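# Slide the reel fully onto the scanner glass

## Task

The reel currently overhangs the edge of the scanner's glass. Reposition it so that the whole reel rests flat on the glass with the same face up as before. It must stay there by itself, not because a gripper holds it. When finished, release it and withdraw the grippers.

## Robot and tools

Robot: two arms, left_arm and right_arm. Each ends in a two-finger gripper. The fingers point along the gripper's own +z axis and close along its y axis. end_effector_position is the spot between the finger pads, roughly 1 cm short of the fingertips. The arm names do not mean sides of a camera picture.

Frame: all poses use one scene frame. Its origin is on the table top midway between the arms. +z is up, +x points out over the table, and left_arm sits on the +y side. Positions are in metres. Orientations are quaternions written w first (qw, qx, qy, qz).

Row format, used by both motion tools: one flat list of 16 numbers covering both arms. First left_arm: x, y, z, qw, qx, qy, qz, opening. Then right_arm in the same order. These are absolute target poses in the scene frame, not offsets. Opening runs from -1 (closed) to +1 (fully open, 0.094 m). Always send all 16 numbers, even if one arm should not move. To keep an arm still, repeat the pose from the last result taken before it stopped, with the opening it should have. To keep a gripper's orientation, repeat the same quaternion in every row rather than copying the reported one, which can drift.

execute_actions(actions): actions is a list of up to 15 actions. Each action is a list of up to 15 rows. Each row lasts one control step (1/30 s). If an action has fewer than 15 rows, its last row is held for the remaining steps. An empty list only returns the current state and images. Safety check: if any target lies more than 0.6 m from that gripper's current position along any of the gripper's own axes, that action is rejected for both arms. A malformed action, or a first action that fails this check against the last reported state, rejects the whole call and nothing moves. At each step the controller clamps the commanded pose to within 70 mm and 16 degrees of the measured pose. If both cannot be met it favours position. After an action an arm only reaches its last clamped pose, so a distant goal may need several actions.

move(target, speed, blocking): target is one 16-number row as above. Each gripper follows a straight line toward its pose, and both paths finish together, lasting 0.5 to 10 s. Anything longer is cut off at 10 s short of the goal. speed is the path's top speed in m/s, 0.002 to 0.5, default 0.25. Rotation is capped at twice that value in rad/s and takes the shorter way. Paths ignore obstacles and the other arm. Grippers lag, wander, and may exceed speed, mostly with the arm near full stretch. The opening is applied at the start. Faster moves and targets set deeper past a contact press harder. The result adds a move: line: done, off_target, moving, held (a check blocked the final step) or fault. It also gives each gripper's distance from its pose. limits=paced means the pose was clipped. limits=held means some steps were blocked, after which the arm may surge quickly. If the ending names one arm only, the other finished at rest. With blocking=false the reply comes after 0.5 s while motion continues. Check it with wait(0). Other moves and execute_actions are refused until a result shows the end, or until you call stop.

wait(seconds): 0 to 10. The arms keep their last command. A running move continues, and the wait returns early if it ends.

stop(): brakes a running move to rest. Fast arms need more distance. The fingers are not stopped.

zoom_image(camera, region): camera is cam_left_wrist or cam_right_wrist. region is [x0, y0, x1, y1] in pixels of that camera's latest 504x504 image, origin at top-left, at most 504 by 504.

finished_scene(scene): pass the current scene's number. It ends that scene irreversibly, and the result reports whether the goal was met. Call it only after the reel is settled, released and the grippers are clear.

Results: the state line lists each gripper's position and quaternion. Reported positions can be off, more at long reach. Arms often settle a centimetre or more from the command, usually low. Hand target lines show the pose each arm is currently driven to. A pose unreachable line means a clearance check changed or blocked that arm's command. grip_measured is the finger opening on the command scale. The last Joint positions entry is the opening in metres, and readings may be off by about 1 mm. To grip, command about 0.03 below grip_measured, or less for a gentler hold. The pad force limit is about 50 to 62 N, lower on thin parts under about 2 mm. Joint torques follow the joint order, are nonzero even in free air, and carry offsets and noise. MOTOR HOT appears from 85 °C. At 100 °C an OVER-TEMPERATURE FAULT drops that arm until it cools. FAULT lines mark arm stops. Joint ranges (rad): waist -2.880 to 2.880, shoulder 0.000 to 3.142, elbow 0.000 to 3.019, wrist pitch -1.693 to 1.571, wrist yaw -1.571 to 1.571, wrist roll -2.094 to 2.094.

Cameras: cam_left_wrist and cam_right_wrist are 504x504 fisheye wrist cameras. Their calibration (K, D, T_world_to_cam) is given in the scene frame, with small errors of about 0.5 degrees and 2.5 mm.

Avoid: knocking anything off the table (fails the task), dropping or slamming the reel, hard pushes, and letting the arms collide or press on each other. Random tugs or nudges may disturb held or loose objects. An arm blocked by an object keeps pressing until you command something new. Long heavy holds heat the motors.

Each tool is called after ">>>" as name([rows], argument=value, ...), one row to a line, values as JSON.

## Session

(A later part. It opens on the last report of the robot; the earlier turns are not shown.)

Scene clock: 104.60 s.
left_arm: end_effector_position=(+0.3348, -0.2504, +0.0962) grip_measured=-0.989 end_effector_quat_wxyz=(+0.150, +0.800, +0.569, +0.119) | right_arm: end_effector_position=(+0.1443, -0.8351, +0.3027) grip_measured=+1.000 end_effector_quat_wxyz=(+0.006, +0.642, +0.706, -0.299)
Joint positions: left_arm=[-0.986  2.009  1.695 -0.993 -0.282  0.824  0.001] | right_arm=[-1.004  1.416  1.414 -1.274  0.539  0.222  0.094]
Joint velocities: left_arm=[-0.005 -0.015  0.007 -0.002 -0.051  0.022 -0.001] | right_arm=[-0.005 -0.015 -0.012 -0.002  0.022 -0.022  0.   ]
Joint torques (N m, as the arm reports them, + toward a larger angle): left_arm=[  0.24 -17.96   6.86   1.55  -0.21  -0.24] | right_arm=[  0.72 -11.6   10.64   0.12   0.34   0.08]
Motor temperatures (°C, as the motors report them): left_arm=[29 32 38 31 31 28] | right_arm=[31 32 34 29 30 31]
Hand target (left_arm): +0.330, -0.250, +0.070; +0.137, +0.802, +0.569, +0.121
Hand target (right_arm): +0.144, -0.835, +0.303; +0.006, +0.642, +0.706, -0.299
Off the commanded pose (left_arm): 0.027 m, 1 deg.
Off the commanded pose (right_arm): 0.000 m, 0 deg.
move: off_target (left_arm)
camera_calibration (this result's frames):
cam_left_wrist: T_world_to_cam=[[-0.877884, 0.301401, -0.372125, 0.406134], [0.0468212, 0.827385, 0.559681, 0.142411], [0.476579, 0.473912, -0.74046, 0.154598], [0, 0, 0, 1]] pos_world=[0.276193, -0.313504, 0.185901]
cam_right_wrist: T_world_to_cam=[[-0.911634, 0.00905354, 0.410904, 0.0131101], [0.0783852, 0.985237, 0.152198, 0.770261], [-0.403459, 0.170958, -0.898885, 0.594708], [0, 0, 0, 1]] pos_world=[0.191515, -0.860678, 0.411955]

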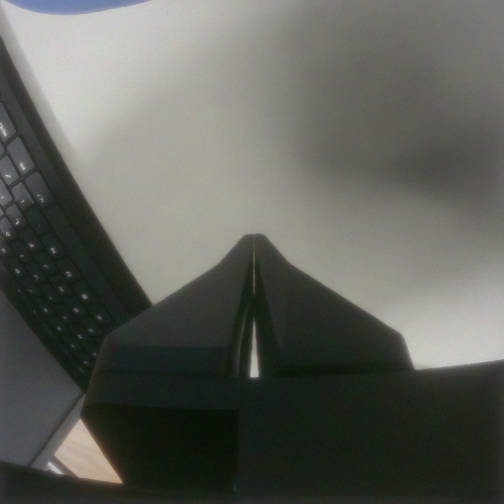

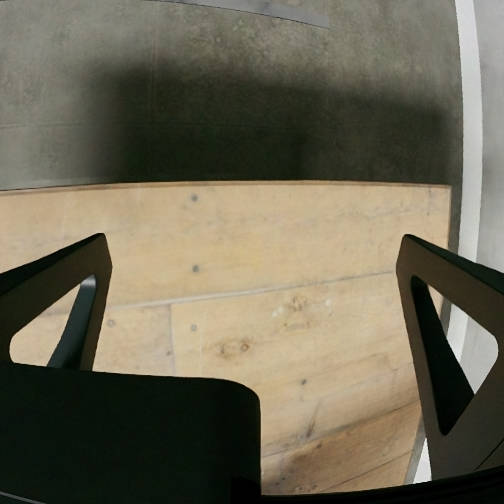

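>>> move(target=[0.33,-0.17,0.09,0.137,0.801,0.569,0.121,-1,0.1443,-0.8351,0.3027,0.006,0.642,0.706,-0.299,1], speed=0.04)

Scene clock: 111.93 s.
left_arm: end_effector_position=(+0.3269, -0.1748, +0.0934) grip_measured=-0.989 end_effector_quat_wxyz=(+0.135, +0.802, +0.570, +0.122) | right_arm: end_effector_position=(+0.1443, -0.8351, +0.3027) grip_measured=+1.000 end_effector_quat_wxyz=(+0.006, +0.642, +0.706, -0.299)
Joint positions: left_arm=[-0.941  1.85   1.446 -0.921 -0.273  0.867  0.001] | right_arm=[-1.004  1.416  1.414 -1.274  0.539  0.222  0.094]
Joint velocities: left_arm=[-0.005 -0.015  0.012  0.017  0.037  0.007  0.   ] | right_arm=[ 0.024  0.005 -0.007  0.012 -0.037  0.037  0.   ]
Joint torques (N m, as the arm reports them, + toward a larger angle): left_arm=[  1.29 -18.33   6.54   1.46   0.04  -0.03] | right_arm=[  0.51 -12.    10.66   0.14   0.33   0.07]
Motor temperatures (°C, as the motors report them): left_arm=[29 32 38 31 31 28] | right_arm=[31 32 34 29 30 31]
Hand target (left_arm): +0.330, -0.170, +0.090; +0.137, +0.802, +0.569, +0.121
Hand target (right_arm): +0.144, -0.835, +0.303; +0.006, +0.642, +0.706, -0.299
Off the commanded pose (left_arm): 0.007 m, 0 deg.
Off the commanded pose (right_arm): 0.000 m, 0 deg.
move: done
camera_calibration (this result's frames):
cam_left_wrist: T_world_to_cam=[[-0.883647, 0.308208, -0.352386, 0.376562], [0.0512139, 0.811837, 0.581633, 0.0755463], [0.465344, 0.495911, -0.733162, 0.127367], [0, 0, 0, 1]] pos_world=[0.26961, -0.240553, 0.182136]
cam_right_wrist: T_world_to_cam=[[-0.911634, 0.00905354, 0.410904, 0.0131101], [0.0783852, 0.985237, 0.152198, 0.770261], [-0.403459, 0.170958, -0.898885, 0.594708], [0, 0, 0, 1]] pos_world=[0.191515, -0.860678, 0.411955]

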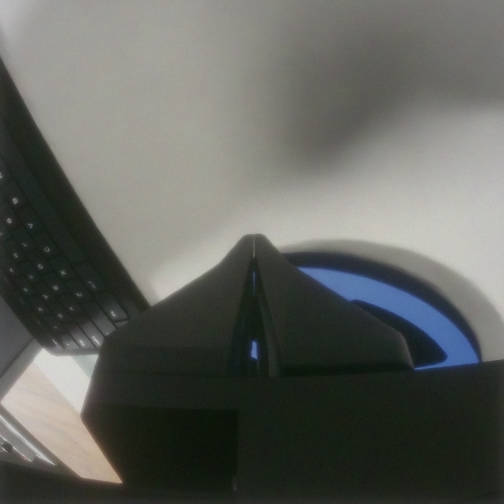

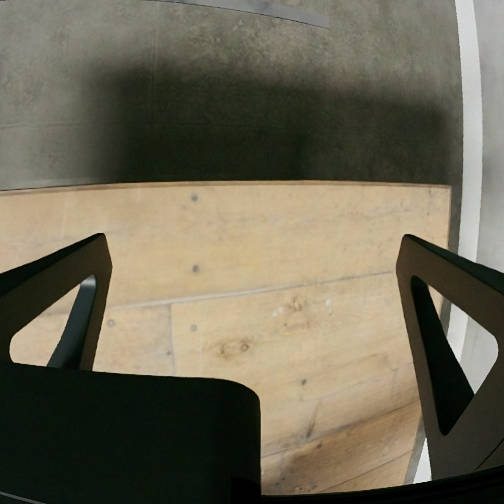

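>>> move(target=[0.33,-0.25,0.09,0.137,0.801,0.569,0.121,-1,0.1443,-0.8351,0.3027,0.006,0.642,0.706,-0.299,1], speed=0.08)

>>> move(target=[0.33,-0.25,0.085,0.137,0.801,0.569,0.121,-1,0.1443,-0.8351,0.3027,0.006,0.642,0.706,-0.299,1], speed=0.03)

>>> move(target=[0.33,-0.17,0.08,0.137,0.801,0.569,0.121,-1,0.1443,-0.8351,0.3027,0.006,0.642,0.706,-0.299,1], speed=0.04)

Scene clock: 120.20 s.
left_arm: end_effector_position=(+0.3272, -0.2337, +0.0872) grip_measured=-0.989 end_effector_quat_wxyz=(+0.133, +0.803, +0.568, +0.121) | right_arm: end_effector_position=(+0.1443, -0.8351, +0.3027) grip_measured=+1.000 end_effector_quat_wxyz=(+0.006, +0.642, +0.706, -0.299)
Joint positions: left_arm=[-0.986  1.988  1.643 -0.995 -0.282  0.826  0.001] | right_arm=[-1.004  1.416  1.414 -1.274  0.539  0.222  0.094]
Joint velocities: left_arm=[-0.005 -0.005  0.022 -0.002 -0.007  0.037  0.001] | right_arm=[-0.005 -0.015  0.012 -0.017  0.037 -0.007  0.   ]
Joint torques (N m, as the arm reports them, + toward a larger angle): left_arm=[  0.06 -17.56  11.72   0.03  -0.1   -0.31] | right_arm=[  0.9  -11.68  10.71   0.13   0.33   0.08]
Motor temperatures (°C, as the motors report them): left_arm=[29 32 37 31 31 28] | right_arm=[31 32 34 29 30 31]
Hand target (left_arm): +0.330, -0.249, +0.090; +0.138, +0.802, +0.569, +0.121
Hand target (right_arm): +0.144, -0.835, +0.303; +0.006, +0.642, +0.706, -0.299
Off the commanded pose (left_arm): 0.017 m, 1 deg.
Off the commanded pose (right_arm): 0.000 m, 0 deg.
move: off_target (left_arm)
camera_calibration (this result's frames):
cam_left_wrist: T_world_to_cam=[[-0.88308, 0.313215, -0.34938, 0.39357], [0.0560404, 0.809665, 0.58421, 0.124673], [0.465864, 0.496325, -0.732552, 0.151762], [0, 0, 0, 1]] pos_world=[0.269866, -0.299539, 0.175844]
cam_right_wrist: T_world_to_cam=[[-0.911634, 0.00905354, 0.410904, 0.0131101], [0.0783852, 0.985237, 0.152198, 0.770261], [-0.403459, 0.170958, -0.898885, 0.594708], [0, 0, 0, 1]] pos_world=[0.191515, -0.860678, 0.411955]

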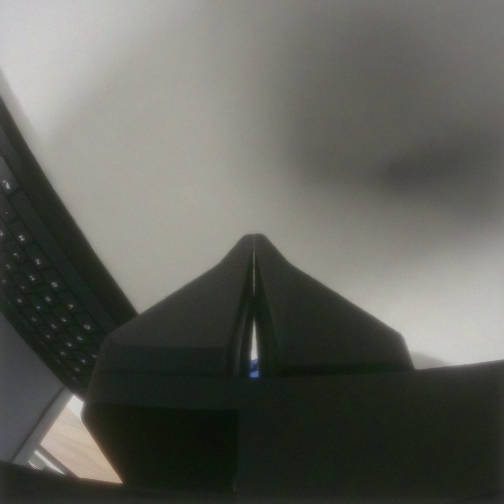

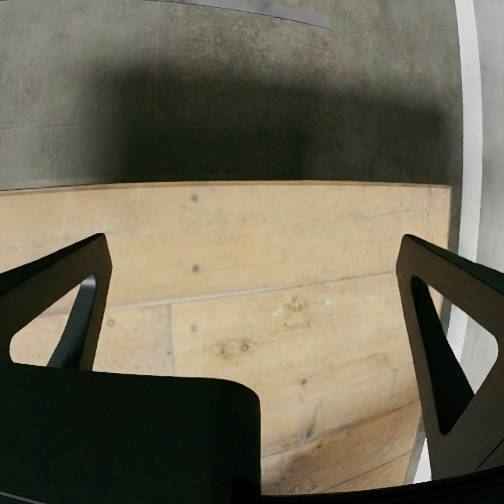

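Scene clock: 121.00 s.
left_arm: end_effector_position=(+0.3272, -0.2336, +0.0858) grip_measured=-0.989 end_effector_quat_wxyz=(+0.132, +0.803, +0.568, +0.122) | right_arm: end_effector_position=(+0.1443, -0.8351, +0.3027) grip_measured=+1.000 end_effector_quat_wxyz=(+0.006, +0.642, +0.706, -0.299)
Joint positions: left_arm=[-0.986  1.99   1.643 -0.995 -0.282  0.824  0.001] | right_arm=[-1.004  1.416  1.414 -1.274  0.539  0.222  0.094]
Joint velocities: left_arm=[ 0.005  0.015 -0.002  0.002 -0.022  0.022 -0.   ] | right_arm=[ 0.005 -0.005  0.007 -0.007 -0.007  0.022  0.   ]
Joint torques (N m, as the arm reports them, + toward a larger angle): left_arm=[  0.45 -17.48  11.5    0.15  -0.15  -0.28] | right_arm=[  0.77 -11.9   10.68   0.09   0.33   0.09]
Motor temperatures (°C, as the motors report them): left_arm=[29 32 38 31 31 28] | right_arm=[31 32 34 29 30 31]
Hand target (left_arm): +0.330, -0.249, +0.085; +0.138, +0.802, +0.569, +0.121
Hand target (right_arm): +0.144, -0.835, +0.303; +0.006, +0.642, +0.706, -0.299
Off the commanded pose (left_arm): 0.017 m, 1 deg.
Off the commanded pose (right_arm): 0.000 m, 0 deg.
move: off_target (left_arm)
camera_calibration (this result's frames):
cam_left_wrist: T_world_to_cam=[[-0.883705, 0.312829, -0.348143, 0.393052], [0.0555446, 0.808662, 0.585645, 0.12521], [0.464737, 0.4982, -0.731995, 0.151413], [0, 0, 0, 1]] pos_world=[0.27002, -0.299645, 0.174343]
cam_right_wrist: T_world_to_cam=[[-0.911634, 0.00905354, 0.410904, 0.0131101], [0.0783852, 0.985237, 0.152198, 0.770261], [-0.403459, 0.170958, -0.898885, 0.594708], [0, 0, 0, 1]] pos_world=[0.191515, -0.860678, 0.411955]

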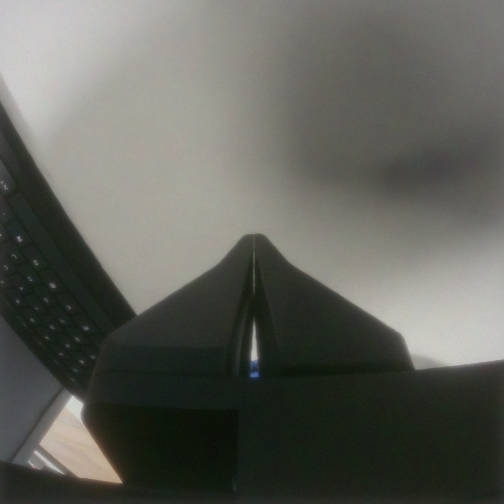

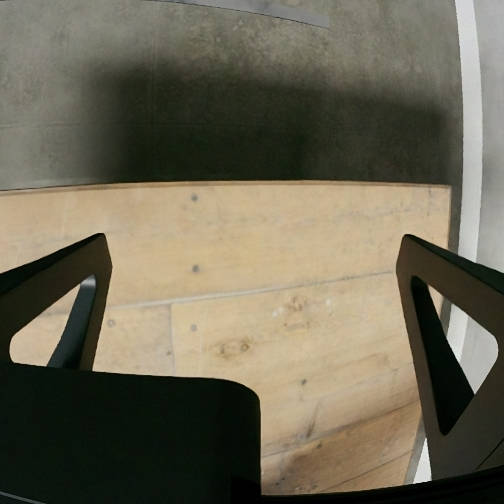

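Scene clock: 122.90 s.
left_arm: end_effector_position=(+0.3272, -0.1745, +0.0828) grip_measured=-0.989 end_effector_quat_wxyz=(+0.134, +0.801, +0.570, +0.122) | right_arm: end_effector_position=(+0.1443, -0.8351, +0.3027) grip_measured=+1.000 end_effector_quat_wxyz=(+0.006, +0.642, +0.706, -0.299)
Joint positions: left_arm=[-0.94   1.861  1.433 -0.898 -0.272  0.866  0.001] | right_arm=[-1.004  1.416  1.414 -1.274  0.539  0.222  0.094]
Joint velocities: left_arm=[-0.005  0.005 -0.022 -0.022  0.022 -0.022  0.   ] | right_arm=[-0.015  0.005 -0.027  0.007  0.051 -0.022  0.   ]
Joint torques (N m, as the arm reports them, + toward a larger angle): left_arm=[  1.32 -18.33   6.54   1.54   0.02  -0.13] | right_arm=[  0.66 -11.71  10.7    0.11   0.34   0.09]
Motor temperatures (°C, as the motors report them): left_arm=[29 32 37 31 31 28] | right_arm=[31 32 34 29 30 31]
Hand target (left_arm): +0.330, -0.170, +0.080; +0.136, +0.801, +0.570, +0.121
Hand target (right_arm): +0.144, -0.835, +0.303; +0.006, +0.642, +0.706, -0.299
Off the commanded pose (left_arm): 0.006 m, 0 deg.
Off the commanded pose (right_arm): 0.000 m, 0 deg.
move: done
camera_calibration (this result's frames):
cam_left_wrist: T_world_to_cam=[[-0.8844, 0.307183, -0.35139, 0.372982], [0.0506329, 0.81158, 0.582043, 0.0815535], [0.463975, 0.496966, -0.733315, 0.119974], [0, 0, 0, 1]] pos_world=[0.270071, -0.240384, 0.171574]
cam_right_wrist: T_world_to_cam=[[-0.911634, 0.00905354, 0.410904, 0.0131101], [0.0783852, 0.985237, 0.152198, 0.770261], [-0.403459, 0.170958, -0.898885, 0.594708], [0, 0, 0, 1]] pos_world=[0.191515, -0.860678, 0.411955]

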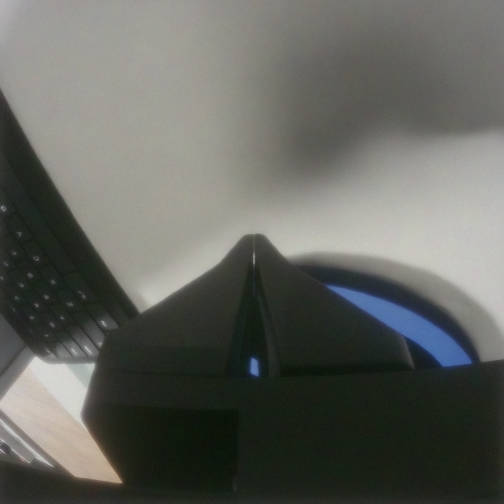

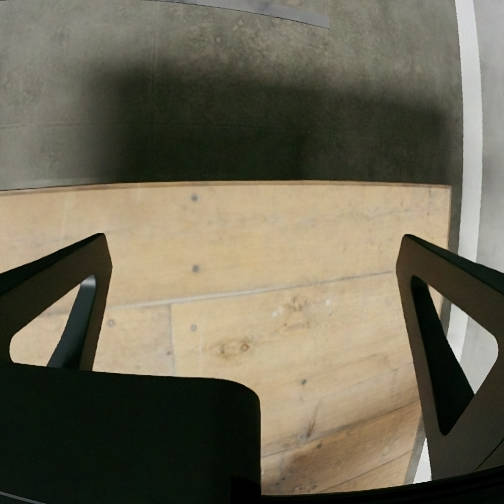

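>>> move(target=[0.33,-0.25,0.075,0.137,0.801,0.569,0.121,-1,0.1443,-0.8351,0.3027,0.006,0.642,0.706,-0.299,1], speed=0.03)

>>> move(target=[0.33,-0.17,0.072,0.137,0.801,0.569,0.121,-1,0.1443,-0.8351,0.3027,0.006,0.642,0.706,-0.299,1], speed=0.04)

Scene clock: 132.83 s.
left_arm: end_effector_position=(+0.3282, -0.2327, +0.0729) grip_measured=-0.989 end_effector_quat_wxyz=(+0.133, +0.802, +0.569, +0.122) | right_arm: end_effector_position=(+0.1443, -0.8351, +0.3027) grip_measured=+1.000 end_effector_quat_wxyz=(+0.006, +0.642, +0.706, -0.299)
Joint positions: left_arm=[-0.984  2.     1.622 -0.962 -0.282  0.826  0.001] | right_arm=[-1.004  1.416  1.414 -1.274  0.539  0.222  0.094]
Joint velocities: left_arm=[-0.005  0.015 -0.007 -0.022 -0.037 -0.037 -0.   ] | right_arm=[-0.015 -0.015  0.027 -0.002  0.037 -0.051  0.   ]
Joint torques (N m, as the arm reports them, + toward a larger angle): left_arm=[ -0.37 -17.57  11.8    0.12  -0.19  -0.28] | right_arm=[  0.75 -11.72  10.63   0.12   0.33   0.08]
Motor temperatures (°C, as the motors report them): left_arm=[29 32 38 31 31 28] | right_arm=[31 32 34 29 30 31]
Hand target (left_arm): +0.330, -0.249, +0.075; +0.138, +0.802, +0.569, +0.121
Hand target (right_arm): +0.144, -0.835, +0.303; +0.006, +0.642, +0.706, -0.299
Off the commanded pose (left_arm): 0.018 m, 0 deg.
Off the commanded pose (right_arm): 0.000 m, 0 deg.
move: off_target (left_arm)
camera_calibration (this result's frames):
cam_left_wrist: T_world_to_cam=[[-0.883528, 0.31139, -0.349878, 0.388799], [0.0541324, 0.80988, 0.584092, 0.132809], [0.46524, 0.497122, -0.732408, 0.140672], [0, 0, 0, 1]] pos_world=[0.27088, -0.298559, 0.161488]
cam_right_wrist: T_world_to_cam=[[-0.911634, 0.00905354, 0.410904, 0.0131101], [0.0783852, 0.985237, 0.152198, 0.770261], [-0.403459, 0.170958, -0.898885, 0.594708], [0, 0, 0, 1]] pos_world=[0.191515, -0.860678, 0.411955]

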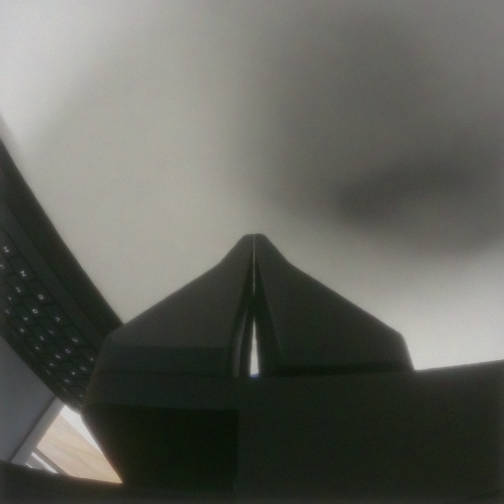

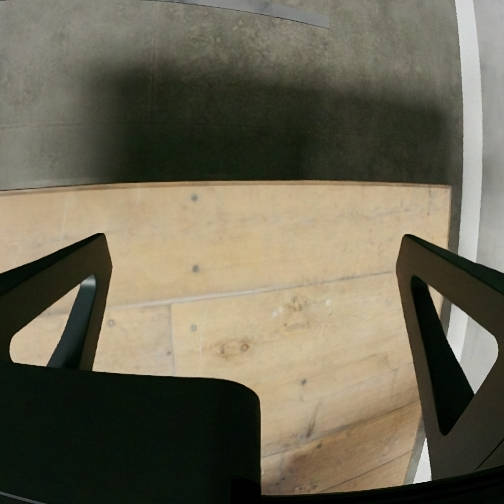

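Scene clock: 134.70 s.
left_arm: end_effector_position=(+0.3271, -0.1749, +0.0755) grip_measured=-0.989 end_effector_quat_wxyz=(+0.135, +0.801, +0.570, +0.121) | right_arm: end_effector_position=(+0.1443, -0.8351, +0.3027) grip_measured=+1.000 end_effector_quat_wxyz=(+0.006, +0.642, +0.706, -0.299)
Joint positions: left_arm=[-0.94   1.869  1.424 -0.879 -0.272  0.866  0.001] | right_arm=[-1.004  1.416  1.414 -1.274  0.539  0.222  0.094]
Joint velocities: left_arm=[-0.005 -0.005 -0.007 -0.007  0.051 -0.066 -0.   ] | right_arm=[-0.015 -0.005 -0.007 -0.007  0.081 -0.022  0.   ]
Joint torques (N m, as the arm reports them, + toward a larger angle): left_arm=[  1.36 -18.94   6.46   1.43  -0.04  -0.08] | right_arm=[  0.73 -11.77  10.65   0.13   0.33   0.08]
Motor temperatures (°C, as the motors report them): left_arm=[29 33 38 31 31 28] | right_arm=[31 32 34 29 30 31]
Hand target (left_arm): +0.330, -0.170, +0.072; +0.137, +0.801, +0.570, +0.121
Hand target (right_arm): +0.144, -0.835, +0.303; +0.006, +0.642, +0.706, -0.299
Off the commanded pose (left_arm): 0.007 m, 0 deg.
Off the commanded pose (right_arm): 0.000 m, 0 deg.
move: done
camera_calibration (this result's frames):
cam_left_wrist: T_world_to_cam=[[-0.884026, 0.307049, -0.352447, 0.370371], [0.0505183, 0.81234, 0.580991, 0.0863947], [0.4647, 0.495806, -0.733642, 0.114351], [0, 0, 0, 1]] pos_world=[0.269914, -0.2406, 0.164234]
cam_right_wrist: T_world_to_cam=[[-0.911634, 0.00905354, 0.410904, 0.0131101], [0.0783852, 0.985237, 0.152198, 0.770261], [-0.403459, 0.170958, -0.898885, 0.594708], [0, 0, 0, 1]] pos_world=[0.191515, -0.860678, 0.411955]

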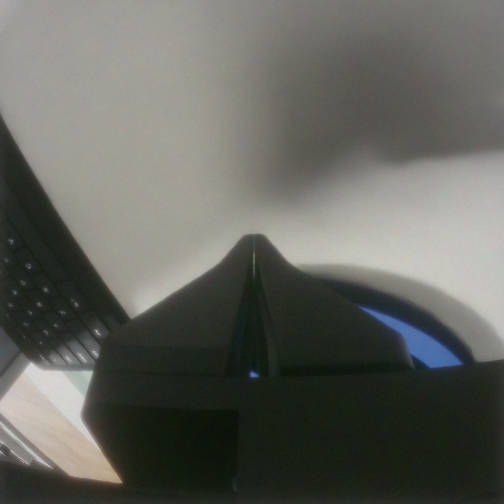

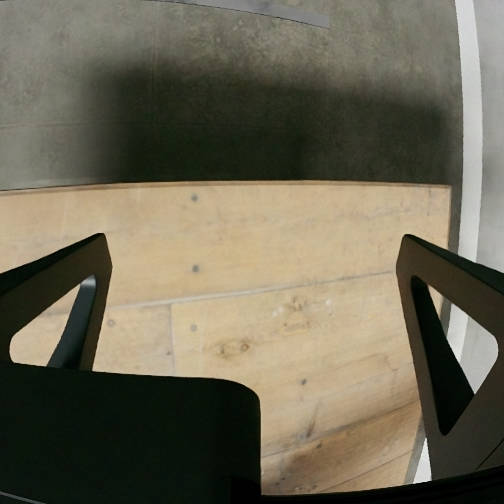

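>>> move(target=[0.33,-0.25,0.065,0.137,0.801,0.569,0.121,-1,0.1443,-0.8351,0.3027,0.006,0.642,0.706,-0.299,1], speed=0.03)

Scene clock: 142.40 s.
left_arm: end_effector_position=(+0.3281, -0.2326, +0.0632) grip_measured=-0.989 end_effector_quat_wxyz=(+0.133, +0.802, +0.569, +0.121) | right_arm: end_effector_position=(+0.1443, -0.8351, +0.3027) grip_measured=+1.000 end_effector_quat_wxyz=(+0.006, +0.642, +0.706, -0.299)
Joint positions: left_arm=[-0.984  2.01   1.61  -0.94  -0.282  0.825  0.001] | right_arm=[-1.004  1.416  1.414 -1.274  0.539  0.222  0.094]
Joint velocities: left_arm=[-0.015 -0.015 -0.017 -0.027 -0.037  0.095 -0.   ] | right_arm=[-0.005 -0.005  0.012 -0.012 -0.037 -0.007  0.   ]
Joint torques (N m, as the arm reports them, + toward a larger angle): left_arm=[  0.06 -17.18  11.72  -0.09  -0.19  -0.3 ] | right_arm=[  0.82 -11.79  10.7    0.15   0.34   0.09]
Motor temperatures (°C, as the motors report them): left_arm=[29 33 38 31 31 28] | right_arm=[31 32 34 29 30 31]
Hand target (left_arm): +0.330, -0.249, +0.065; +0.138, +0.801, +0.569, +0.121
Hand target (right_arm): +0.144, -0.835, +0.303; +0.006, +0.642, +0.706, -0.299
Off the commanded pose (left_arm): 0.018 m, 0 deg.
Off the commanded pose (right_arm): 0.000 m, 0 deg.
move: off_target (left_arm)
camera_calibration (this result's frames):
cam_left_wrist: T_world_to_cam=[[-0.883738, 0.311049, -0.34965, 0.385292], [0.0541259, 0.810067, 0.583833, 0.138491], [0.464841, 0.497031, -0.732723, 0.133734], [0, 0, 0, 1]] pos_world=[0.270836, -0.298501, 0.151852]
cam_right_wrist: T_world_to_cam=[[-0.911634, 0.00905354, 0.410904, 0.0131101], [0.0783852, 0.985237, 0.152198, 0.770261], [-0.403459, 0.170958, -0.898885, 0.594708], [0, 0, 0, 1]] pos_world=[0.191515, -0.860678, 0.411955]

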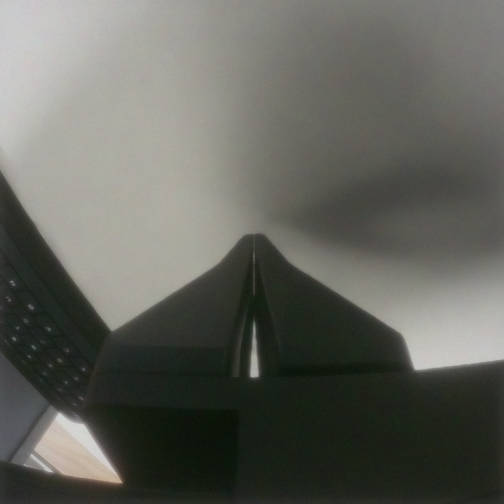

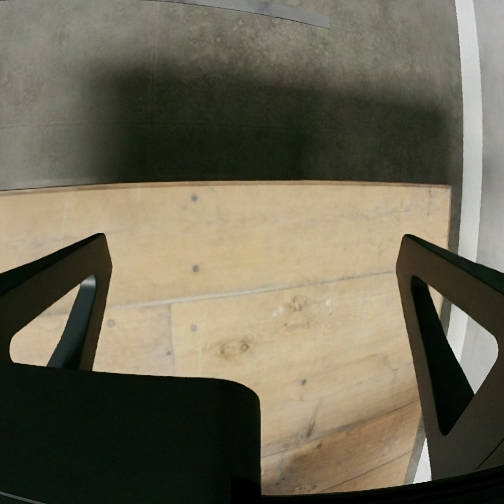

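>>> move(target=[0.33,-0.25,0.055,0.137,0.801,0.569,0.121,-1,0.1443,-0.8351,0.3027,0.006,0.642,0.706,-0.299,1], speed=0.03)

Scene clock: 150.37 s.
left_arm: end_effector_position=(+0.3277, -0.2317, +0.0551) grip_measured=-0.989 end_effector_quat_wxyz=(+0.127, +0.803, +0.569, +0.123) | right_arm: end_effector_position=(+0.1443, -0.8351, +0.3027) grip_measured=+1.000 end_effector_quat_wxyz=(+0.006, +0.642, +0.706, -0.299)
Joint positions: left_arm=[-0.984  2.023  1.61  -0.94  -0.282  0.824  0.001] | right_arm=[-1.004  1.416  1.414 -1.274  0.539  0.222  0.094]
Joint velocities: left_arm=[-0.005 -0.015 -0.007 -0.007  0.007 -0.051 -0.001] | right_arm=[-0.005  0.005  0.002 -0.002 -0.037  0.037  0.   ]
Joint torques (N m, as the arm reports them, + toward a larger angle): left_arm=[  0.22 -17.68  10.97   0.79  -0.17  -0.28] | right_arm=[  0.57 -11.77  10.68   0.15   0.33   0.08]
Motor temperatures (°C, as the motors report them): left_arm=[29 33 40 31 31 28] | right_arm=[31 32 34 29 30 31]
Hand target (left_arm): +0.330, -0.249, +0.055; +0.137, +0.802, +0.569, +0.121
Hand target (right_arm): +0.144, -0.835, +0.303; +0.006, +0.642, +0.706, -0.299
Off the commanded pose (left_arm): 0.018 m, 1 deg.
Off the commanded pose (right_arm): 0.000 m, 0 deg.
move: off_target (left_arm)
camera_calibration (this result's frames):
cam_left_wrist: T_world_to_cam=[[-0.885981, 0.313971, -0.341263, 0.382818], [0.0563958, 0.803412, 0.592746, 0.139783], [0.46028, 0.505916, -0.729514, 0.130885], [0, 0, 0, 1]] pos_world=[0.271042, -0.298713, 0.143268]
cam_right_wrist: T_world_to_cam=[[-0.911634, 0.00905354, 0.410904, 0.0131101], [0.0783852, 0.985237, 0.152198, 0.770261], [-0.403459, 0.170958, -0.898885, 0.594708], [0, 0, 0, 1]] pos_world=[0.191515, -0.860678, 0.411955]

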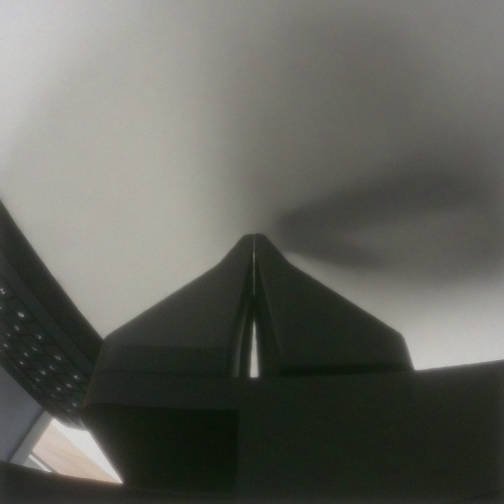

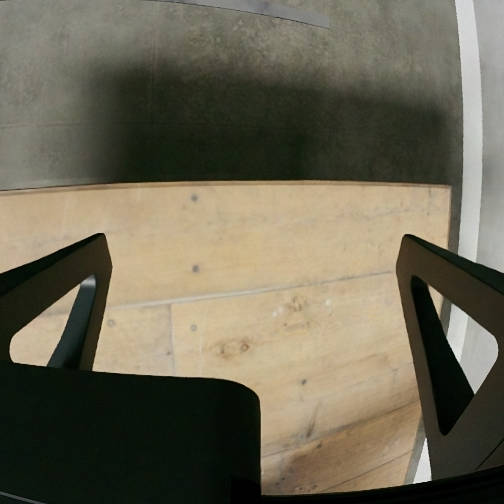

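>>> move(target=[0.33,-0.12,0.06,0.137,0.801,0.569,0.121,-1,0.1443,-0.8351,0.3027,0.006,0.642,0.706,-0.299,1], speed=0.04)

Scene clock: 158.13 s.
left_arm: end_effector_position=(+0.3275, -0.1248, +0.0630) grip_measured=-0.989 end_effector_quat_wxyz=(+0.134, +0.801, +0.570, +0.121) | right_arm: end_effector_position=(+0.1443, -0.8351, +0.3027) grip_measured=+1.000 end_effector_quat_wxyz=(+0.006, +0.642, +0.706, -0.299)
Joint positions: left_arm=[-0.893  1.784  1.26  -0.79  -0.26   0.913  0.001] | right_arm=[-1.004  1.416  1.414 -1.274  0.539  0.222  0.094]
Joint velocities: left_arm=[-0.015 -0.005 -0.007  0.007  0.037 -0.095 -0.   ] | right_arm=[-0.005 -0.005  0.012  0.002 -0.066  0.037  0.   ]
Joint torques (N m, as the arm reports them, + toward a larger angle): left_arm=[  2.01 -16.34   6.34   1.54   0.03  -0.05] | right_arm=[  0.55 -11.73  10.66   0.09   0.35   0.08]
Motor temperatures (°C, as the motors report them): left_arm=[29 33 40 31 31 28] | right_arm=[31 32 34 29 30 31]
Hand target (left_arm): +0.329, -0.120, +0.060; +0.136, +0.801, +0.570, +0.121
Hand target (right_arm): +0.144, -0.835, +0.303; +0.006, +0.642, +0.706, -0.299
Off the commanded pose (left_arm): 0.006 m, 0 deg.
Off the commanded pose (right_arm): 0.000 m, 0 deg.
move: done
camera_calibration (this result's frames):
cam_left_wrist: T_world_to_cam=[[-0.884414, 0.307408, -0.351158, 0.351009], [0.0509798, 0.811555, 0.582048, 0.0526487], [0.46391, 0.496869, -0.733422, 0.0805593], [0, 0, 0, 1]] pos_world=[0.270381, -0.190658, 0.1517]
cam_right_wrist: T_world_to_cam=[[-0.911634, 0.00905354, 0.410904, 0.0131101], [0.0783852, 0.985237, 0.152198, 0.770261], [-0.403459, 0.170958, -0.898885, 0.594708], [0, 0, 0, 1]] pos_world=[0.191515, -0.860678, 0.411955]

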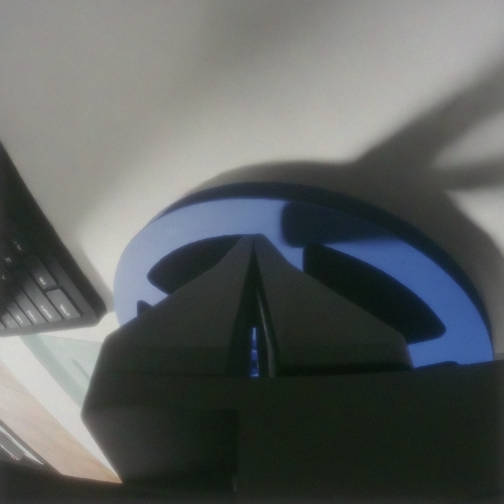

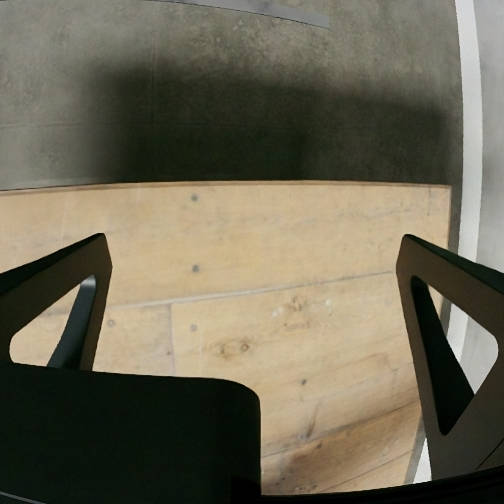

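>>> move(target=[0.33,-0.2,0.06,0.137,0.801,0.569,0.121,-1,0.1443,-0.8351,0.3027,0.006,0.642,0.706,-0.299,1], speed=0.06)

>>> move(target=[0.33,-0.2,0.05,0.137,0.801,0.569,0.121,-1,0.1443,-0.8351,0.3027,0.006,0.642,0.706,-0.299,1], speed=0.03)

Scene clock: 169.10 s.
left_arm: end_effector_position=(+0.3262, -0.1834, +0.0572) grip_measured=-0.989 end_effector_quat_wxyz=(+0.134, +0.803, +0.568, +0.121) | right_arm: end_effector_position=(+0.1443, -0.8351, +0.3027) grip_measured=+1.000 end_effector_quat_wxyz=(+0.006, +0.642, +0.706, -0.299)
Joint positions: left_arm=[-0.949  1.908  1.43  -0.851 -0.273  0.863  0.001] | right_arm=[-1.004  1.416  1.414 -1.274  0.539  0.222  0.094]
Joint velocities: left_arm=[-0.005 -0.015 -0.002 -0.032  0.066  0.037 -0.   ] | right_arm=[ 0.005 -0.005  0.002  0.002  0.007  0.007  0.   ]
Joint torques (N m, as the arm reports them, + toward a larger angle): left_arm=[  1.16 -15.36  11.2   -0.23  -0.17  -0.25] | right_arm=[  0.58 -11.69  10.64   0.1    0.33   0.08]
Motor temperatures (°C, as the motors report them): left_arm=[29 33 39 31 31 28] | right_arm=[31 33 35 29 30 31]
Hand target (left_arm): +0.330, -0.199, +0.060; +0.138, +0.802, +0.569, +0.121
Hand target (right_arm): +0.144, -0.835, +0.303; +0.006, +0.642, +0.706, -0.299
Off the commanded pose (left_arm): 0.017 m, 0 deg.
Off the commanded pose (right_arm): 0.000 m, 0 deg.
move: off_target (left_arm)
camera_calibration (this result's frames):
cam_left_wrist: T_world_to_cam=[[-0.882833, 0.31281, -0.350365, 0.366296], [0.0555158, 0.810222, 0.583488, 0.101862], [0.466394, 0.495672, -0.732657, 0.104999], [0, 0, 0, 1]] pos_world=[0.268752, -0.249156, 0.14583]
cam_right_wrist: T_world_to_cam=[[-0.911634, 0.00905354, 0.410904, 0.0131101], [0.0783852, 0.985237, 0.152198, 0.770261], [-0.403459, 0.170958, -0.898885, 0.594708], [0, 0, 0, 1]] pos_world=[0.191515, -0.860678, 0.411955]

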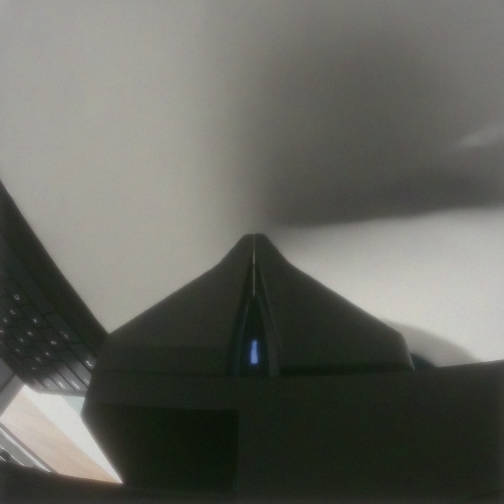

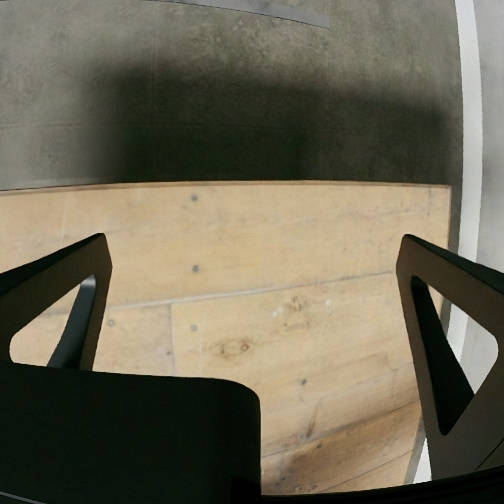

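Scene clock: 170.10 s.
left_arm: end_effector_position=(+0.3257, -0.1825, +0.0489) grip_measured=-0.989 end_effector_quat_wxyz=(+0.127, +0.804, +0.568, +0.122) | right_arm: end_effector_position=(+0.1443, -0.8351, +0.3027) grip_measured=+1.000 end_effector_quat_wxyz=(+0.006, +0.642, +0.706, -0.299)
Joint positions: left_arm=[-0.949  1.922  1.43  -0.851 -0.273  0.861  0.001] | right_arm=[-1.004  1.416  1.414 -1.274  0.539  0.222  0.094]
Joint velocities: left_arm=[ 0.005 -0.024 -0.007 -0.032 -0.022 -0.037  0.   ] | right_arm=[ 0.005 -0.015 -0.017  0.002  0.007 -0.051  0.   ]
Joint torques (N m, as the arm reports them, + toward a larger angle): left_arm=[  0.76 -16.54  10.5    0.55  -0.14  -0.25] | right_arm=[  0.63 -11.81  10.65   0.16   0.32   0.08]
Motor temperatures (°C, as the motors report them): left_arm=[29 33 39 31 31 28] | right_arm=[31 33 35 29 30 31]
Hand target (left_arm): +0.330, -0.199, +0.050; +0.137, +0.801, +0.569, +0.121
Hand target (right_arm): +0.144, -0.835, +0.303; +0.006, +0.642, +0.706, -0.299
Off the commanded pose (left_arm): 0.018 m, 1 deg.
Off the commanded pose (right_arm): 0.000 m, 0 deg.
move: off_target (left_arm)
camera_calibration (this result's frames):
cam_left_wrist: T_world_to_cam=[[-0.885736, 0.315307, -0.340666, 0.363571], [0.0580605, 0.803385, 0.592622, 0.103407], [0.460544, 0.505128, -0.729894, 0.102201], [0, 0, 0, 1]] pos_world=[0.268956, -0.249337, 0.137171]
cam_right_wrist: T_world_to_cam=[[-0.911634, 0.00905354, 0.410904, 0.0131101], [0.0783852, 0.985237, 0.152198, 0.770261], [-0.403459, 0.170958, -0.898885, 0.594708], [0, 0, 0, 1]] pos_world=[0.191515, -0.860678, 0.411955]

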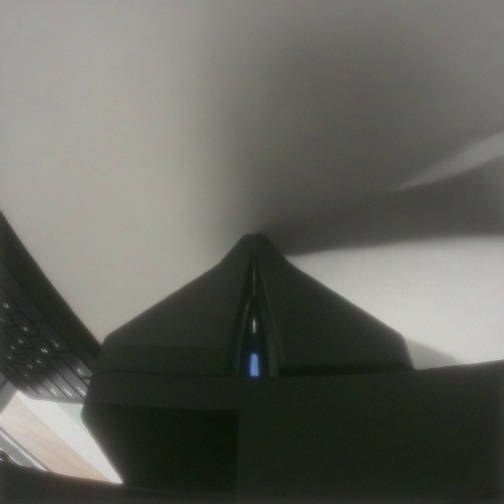

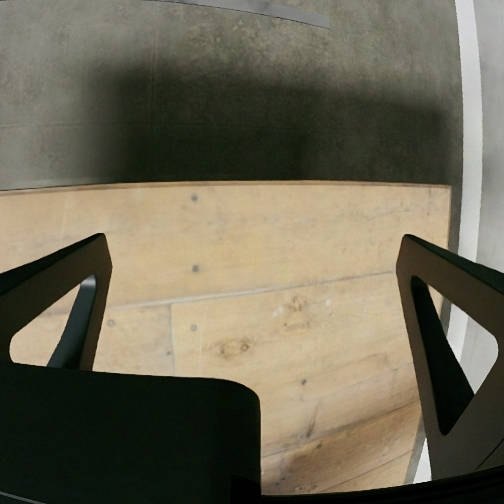

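Reached 0.0489 here with no stop, so the surface height under the hand is still unknown. Making a short slow +y push at this same height to y≈-0.15, then checking the reel.

>>> move(target=[0.33,-0.15,0.049,0.137,0.801,0.569,0.121,-1,0.1443,-0.8351,0.3027,0.006,0.642,0.706,-0.299,1], speed=0.04)

Scene clock: 175.80 s.
left_arm: end_effector_position=(+0.3275, -0.1544, +0.0515) grip_measured=-0.989 end_effector_quat_wxyz=(+0.134, +0.801, +0.570, +0.122) | right_arm: end_effector_position=(+0.1443, -0.8351, +0.3027) grip_measured=+1.000 end_effector_quat_wxyz=(+0.006, +0.642, +0.706, -0.299)
Joint positions: left_arm=[-0.922  1.858  1.335 -0.799 -0.268  0.885  0.001] | right_arm=[-1.004  1.416  1.414 -1.274  0.539  0.222  0.094]
Joint velocities: left_arm=[-0.015 -0.005  0.007 -0.007  0.037  0.007 -0.   ] | right_arm=[ 0.015 -0.005  0.012 -0.012 -0.095 -0.051  0.   ]
Joint torques (N m, as the arm reports them, + toward a larger angle): left_arm=[  1.44 -17.79   6.43   1.46  -0.01  -0.06] | right_arm=[  0.57 -11.65  10.64   0.11   0.34   0.08]
Motor temperatures (°C, as the motors report them): left_arm=[29 33 39 31 31 28] | right_arm=[31 33 35 29 30 31]
Hand target (left_arm): +0.330, -0.150, +0.049; +0.137, +0.802, +0.569, +0.121
Hand target (right_arm): +0.144, -0.835, +0.303; +0.006, +0.642, +0.706, -0.299
Off the commanded pose (left_arm): 0.006 m, 0 deg.
Off the commanded pose (right_arm): 0.000 m, 0 deg.
move: done
camera_calibration (this result's frames):
cam_left_wrist: T_world_to_cam=[[-0.884394, 0.307548, -0.351086, 0.356177], [0.0509885, 0.811367, 0.582308, 0.0833147], [0.463948, 0.497089, -0.73325, 0.0868701], [0, 0, 0, 1]] pos_world=[0.27045, -0.220323, 0.140232]
cam_right_wrist: T_world_to_cam=[[-0.911634, 0.00905354, 0.410904, 0.0131101], [0.0783852, 0.985237, 0.152198, 0.770261], [-0.403459, 0.170958, -0.898885, 0.594708], [0, 0, 0, 1]] pos_world=[0.191515, -0.860678, 0.411955]

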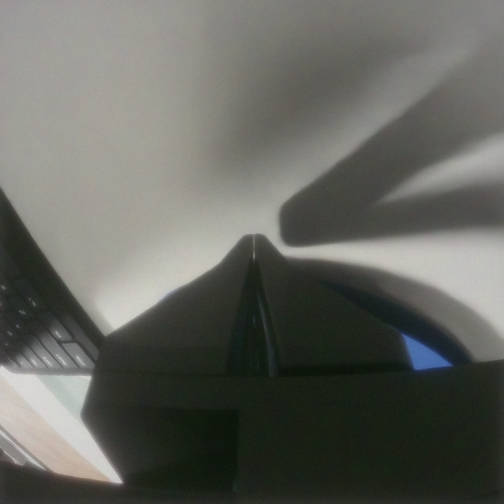

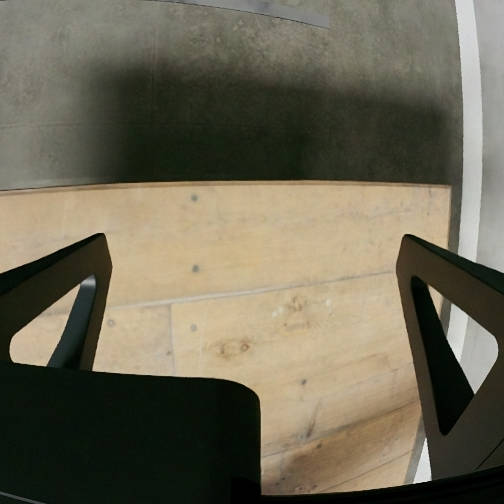

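>>> move(target=[0.33,-0.2,0.055,0.137,0.801,0.569,0.121,-1,0.1443,-0.8351,0.3027,0.006,0.642,0.706,-0.299,1], speed=0.06)

>>> move(target=[0.33,-0.2,0.045,0.137,0.801,0.569,0.121,-1,0.1443,-0.8351,0.3027,0.006,0.642,0.706,-0.299,1], speed=0.03)

Scene clock: 184.33 s.
left_arm: end_effector_position=(+0.3264, -0.1834, +0.0525) grip_measured=-0.989 end_effector_quat_wxyz=(+0.134, +0.803, +0.568, +0.121) | right_arm: end_effector_position=(+0.1443, -0.8351, +0.3027) grip_measured=+1.000 end_effector_quat_wxyz=(+0.006, +0.642, +0.706, -0.299)
Joint positions: left_arm=[-0.948  1.914  1.425 -0.84  -0.273  0.863  0.001] | right_arm=[-1.004  1.416  1.414 -1.274  0.539  0.222  0.094]
Joint velocities: left_arm=[-0.024 -0.005 -0.012  0.002  0.007 -0.022 -0.001] | right_arm=[-0.005  0.005 -0.002  0.002 -0.007  0.007  0.   ]
Joint torques (N m, as the arm reports them, + toward a larger angle): left_arm=[ -0.3  -16.71  11.1   -0.13  -0.16  -0.23] | right_arm=[  0.73 -11.91  10.64   0.11   0.34   0.07]
Motor temperatures (°C, as the motors report them): left_arm=[29 33 39 31 31 28] | right_arm=[31 33 35 29 30 31]
Hand target (left_arm): +0.330, -0.199, +0.055; +0.138, +0.801, +0.569, +0.121
Hand target (right_arm): +0.144, -0.835, +0.303; +0.006, +0.642, +0.706, -0.299
Off the commanded pose (left_arm): 0.017 m, 0 deg.
Off the commanded pose (right_arm): 0.000 m, 0 deg.
move: off_target (left_arm)
camera_calibration (this result's frames):
cam_left_wrist: T_world_to_cam=[[-0.883011, 0.311994, -0.350644, 0.364787], [0.0548301, 0.810536, 0.583117, 0.104855], [0.466138, 0.495673, -0.732819, 0.101531], [0, 0, 0, 1]] pos_world=[0.269034, -0.249126, 0.141171]
cam_right_wrist: T_world_to_cam=[[-0.911634, 0.00905354, 0.410904, 0.0131101], [0.0783852, 0.985237, 0.152198, 0.770261], [-0.403459, 0.170958, -0.898885, 0.594708], [0, 0, 0, 1]] pos_world=[0.191515, -0.860678, 0.411955]

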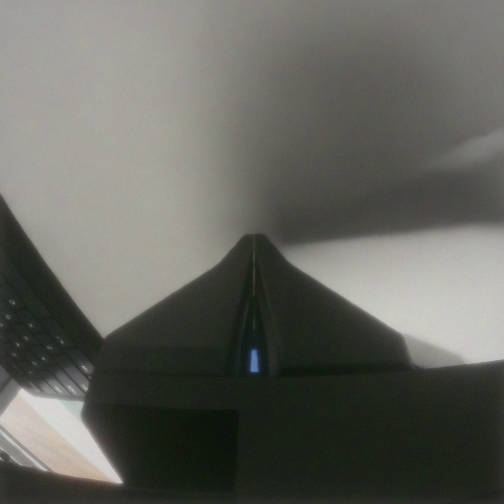

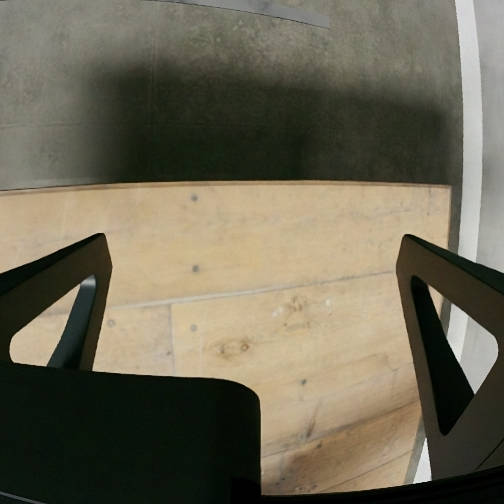

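Scene clock: 185.27 s.
left_arm: end_effector_position=(+0.3260, -0.1828, +0.0471) grip_measured=-0.989 end_effector_quat_wxyz=(+0.129, +0.803, +0.569, +0.122) | right_arm: end_effector_position=(+0.1443, -0.8351, +0.3027) grip_measured=+1.000 end_effector_quat_wxyz=(+0.006, +0.642, +0.706, -0.299)
Joint positions: left_arm=[-0.949  1.923  1.426 -0.84  -0.274  0.861  0.001] | right_arm=[-1.004  1.416  1.414 -1.274  0.539  0.222  0.094]
Joint velocities: left_arm=[-0.005 -0.005  0.002 -0.012 -0.037  0.022 -0.001] | right_arm=[-0.005 -0.005 -0.012  0.002  0.007 -0.037  0.   ]
Joint torques (N m, as the arm reports them, + toward a larger angle): left_arm=[ -0.15 -16.26  10.58   0.57  -0.2   -0.24] | right_arm=[  0.66 -11.75  10.68   0.13   0.34   0.07]
Motor temperatures (°C, as the motors report them): left_arm=[29 33 39 31 31 28] | right_arm=[31 33 35 29 30 31]
Hand target (left_arm): +0.330, -0.199, +0.045; +0.137, +0.801, +0.569, +0.121
Hand target (right_arm): +0.144, -0.835, +0.303; +0.006, +0.642, +0.706, -0.299
Off the commanded pose (left_arm): 0.018 m, 1 deg.
Off the commanded pose (right_arm): 0.000 m, 0 deg.
move: off_target (left_arm)
camera_calibration (this result's frames):
cam_left_wrist: T_world_to_cam=[[-0.884767, 0.313773, -0.344579, 0.362952], [0.0561534, 0.805775, 0.589554, 0.105981], [0.462639, 0.502268, -0.730542, 0.0997133], [0, 0, 0, 1]] pos_world=[0.269046, -0.249364, 0.135429]
cam_right_wrist: T_world_to_cam=[[-0.911634, 0.00905354, 0.410904, 0.0131101], [0.0783852, 0.985237, 0.152198, 0.770261], [-0.403459, 0.170958, -0.898885, 0.594708], [0, 0, 0, 1]] pos_world=[0.191515, -0.860678, 0.411955]

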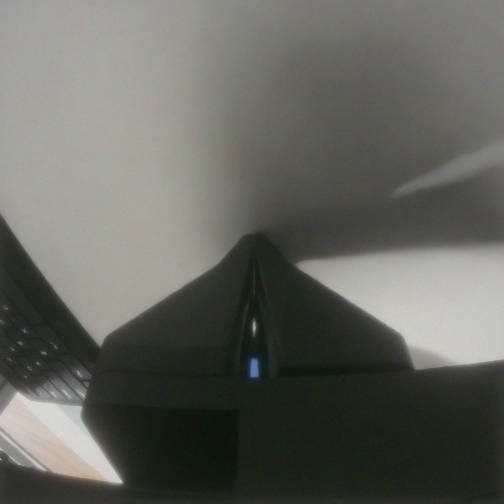

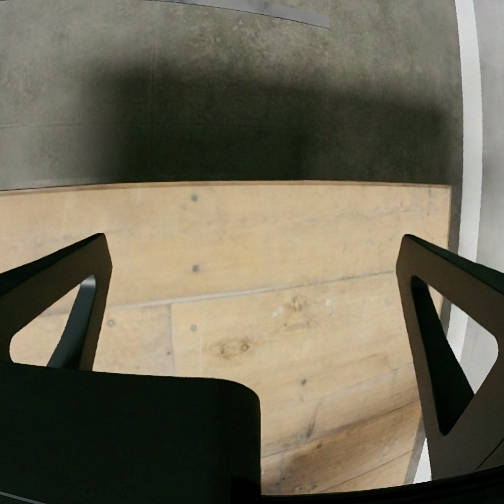

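>>> move(target=[0.33,-0.10,0.047,0.137,0.801,0.569,0.121,-1,0.1443,-0.8351,0.3027,0.006,0.642,0.706,-0.299,1], speed=0.03)

Scene clock: 193.07 s.
left_arm: end_effector_position=(+0.3270, -0.1069, +0.0508) grip_measured=-0.989 end_effector_quat_wxyz=(+0.136, +0.802, +0.569, +0.120) | right_arm: end_effector_position=(+0.1443, -0.8351, +0.3027) grip_measured=+1.000 end_effector_quat_wxyz=(+0.006, +0.642, +0.706, -0.299)
Joint positions: left_arm=[-0.875  1.763  1.192 -0.733 -0.254  0.934  0.001] | right_arm=[-1.004  1.416  1.414 -1.274  0.539  0.222  0.094]
Joint velocities: left_arm=[-0.005 -0.005 -0.002 -0.032 -0.037 -0.095  0.001] | right_arm=[-0.005 -0.005  0.002 -0.007  0.051  0.037  0.   ]
Joint torques (N m, as the arm reports them, + toward a larger angle): left_arm=[  1.05 -14.53   5.89   1.4   -0.02  -0.04] | right_arm=[  0.68 -11.69  10.65   0.17   0.33   0.09]
Motor temperatures (°C, as the motors report them): left_arm=[29 33 39 31 31 28] | right_arm=[31 33 35 29 30 31]
Hand target (left_arm): +0.330, -0.100, +0.047; +0.136, +0.801, +0.570, +0.121
Hand target (right_arm): +0.144, -0.835, +0.303; +0.006, +0.642, +0.706, -0.299
Off the commanded pose (left_arm): 0.008 m, 0 deg.
Off the commanded pose (right_arm): 0.000 m, 0 deg.
move: done
camera_calibration (this result's frames):
cam_left_wrist: T_world_to_cam=[[-0.883054, 0.309079, -0.353109, 0.340612], [0.0532584, 0.813608, 0.578969, 0.044855], [0.466239, 0.492455, -0.734921, 0.0618389], [0, 0, 0, 1]] pos_world=[0.269558, -0.172223, 0.13975]
cam_right_wrist: T_world_to_cam=[[-0.911634, 0.00905354, 0.410904, 0.0131101], [0.0783852, 0.985237, 0.152198, 0.770261], [-0.403459, 0.170958, -0.898885, 0.594708], [0, 0, 0, 1]] pos_world=[0.191515, -0.860678, 0.411955]

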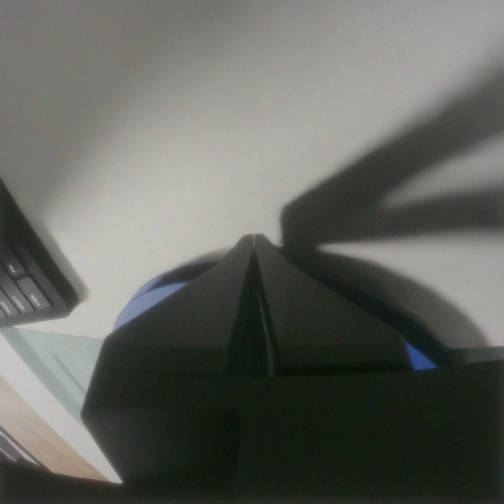

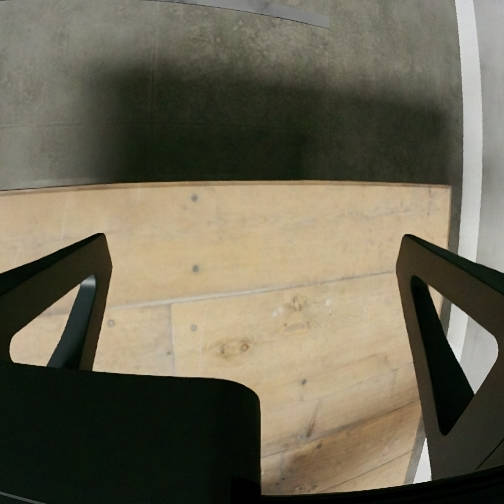

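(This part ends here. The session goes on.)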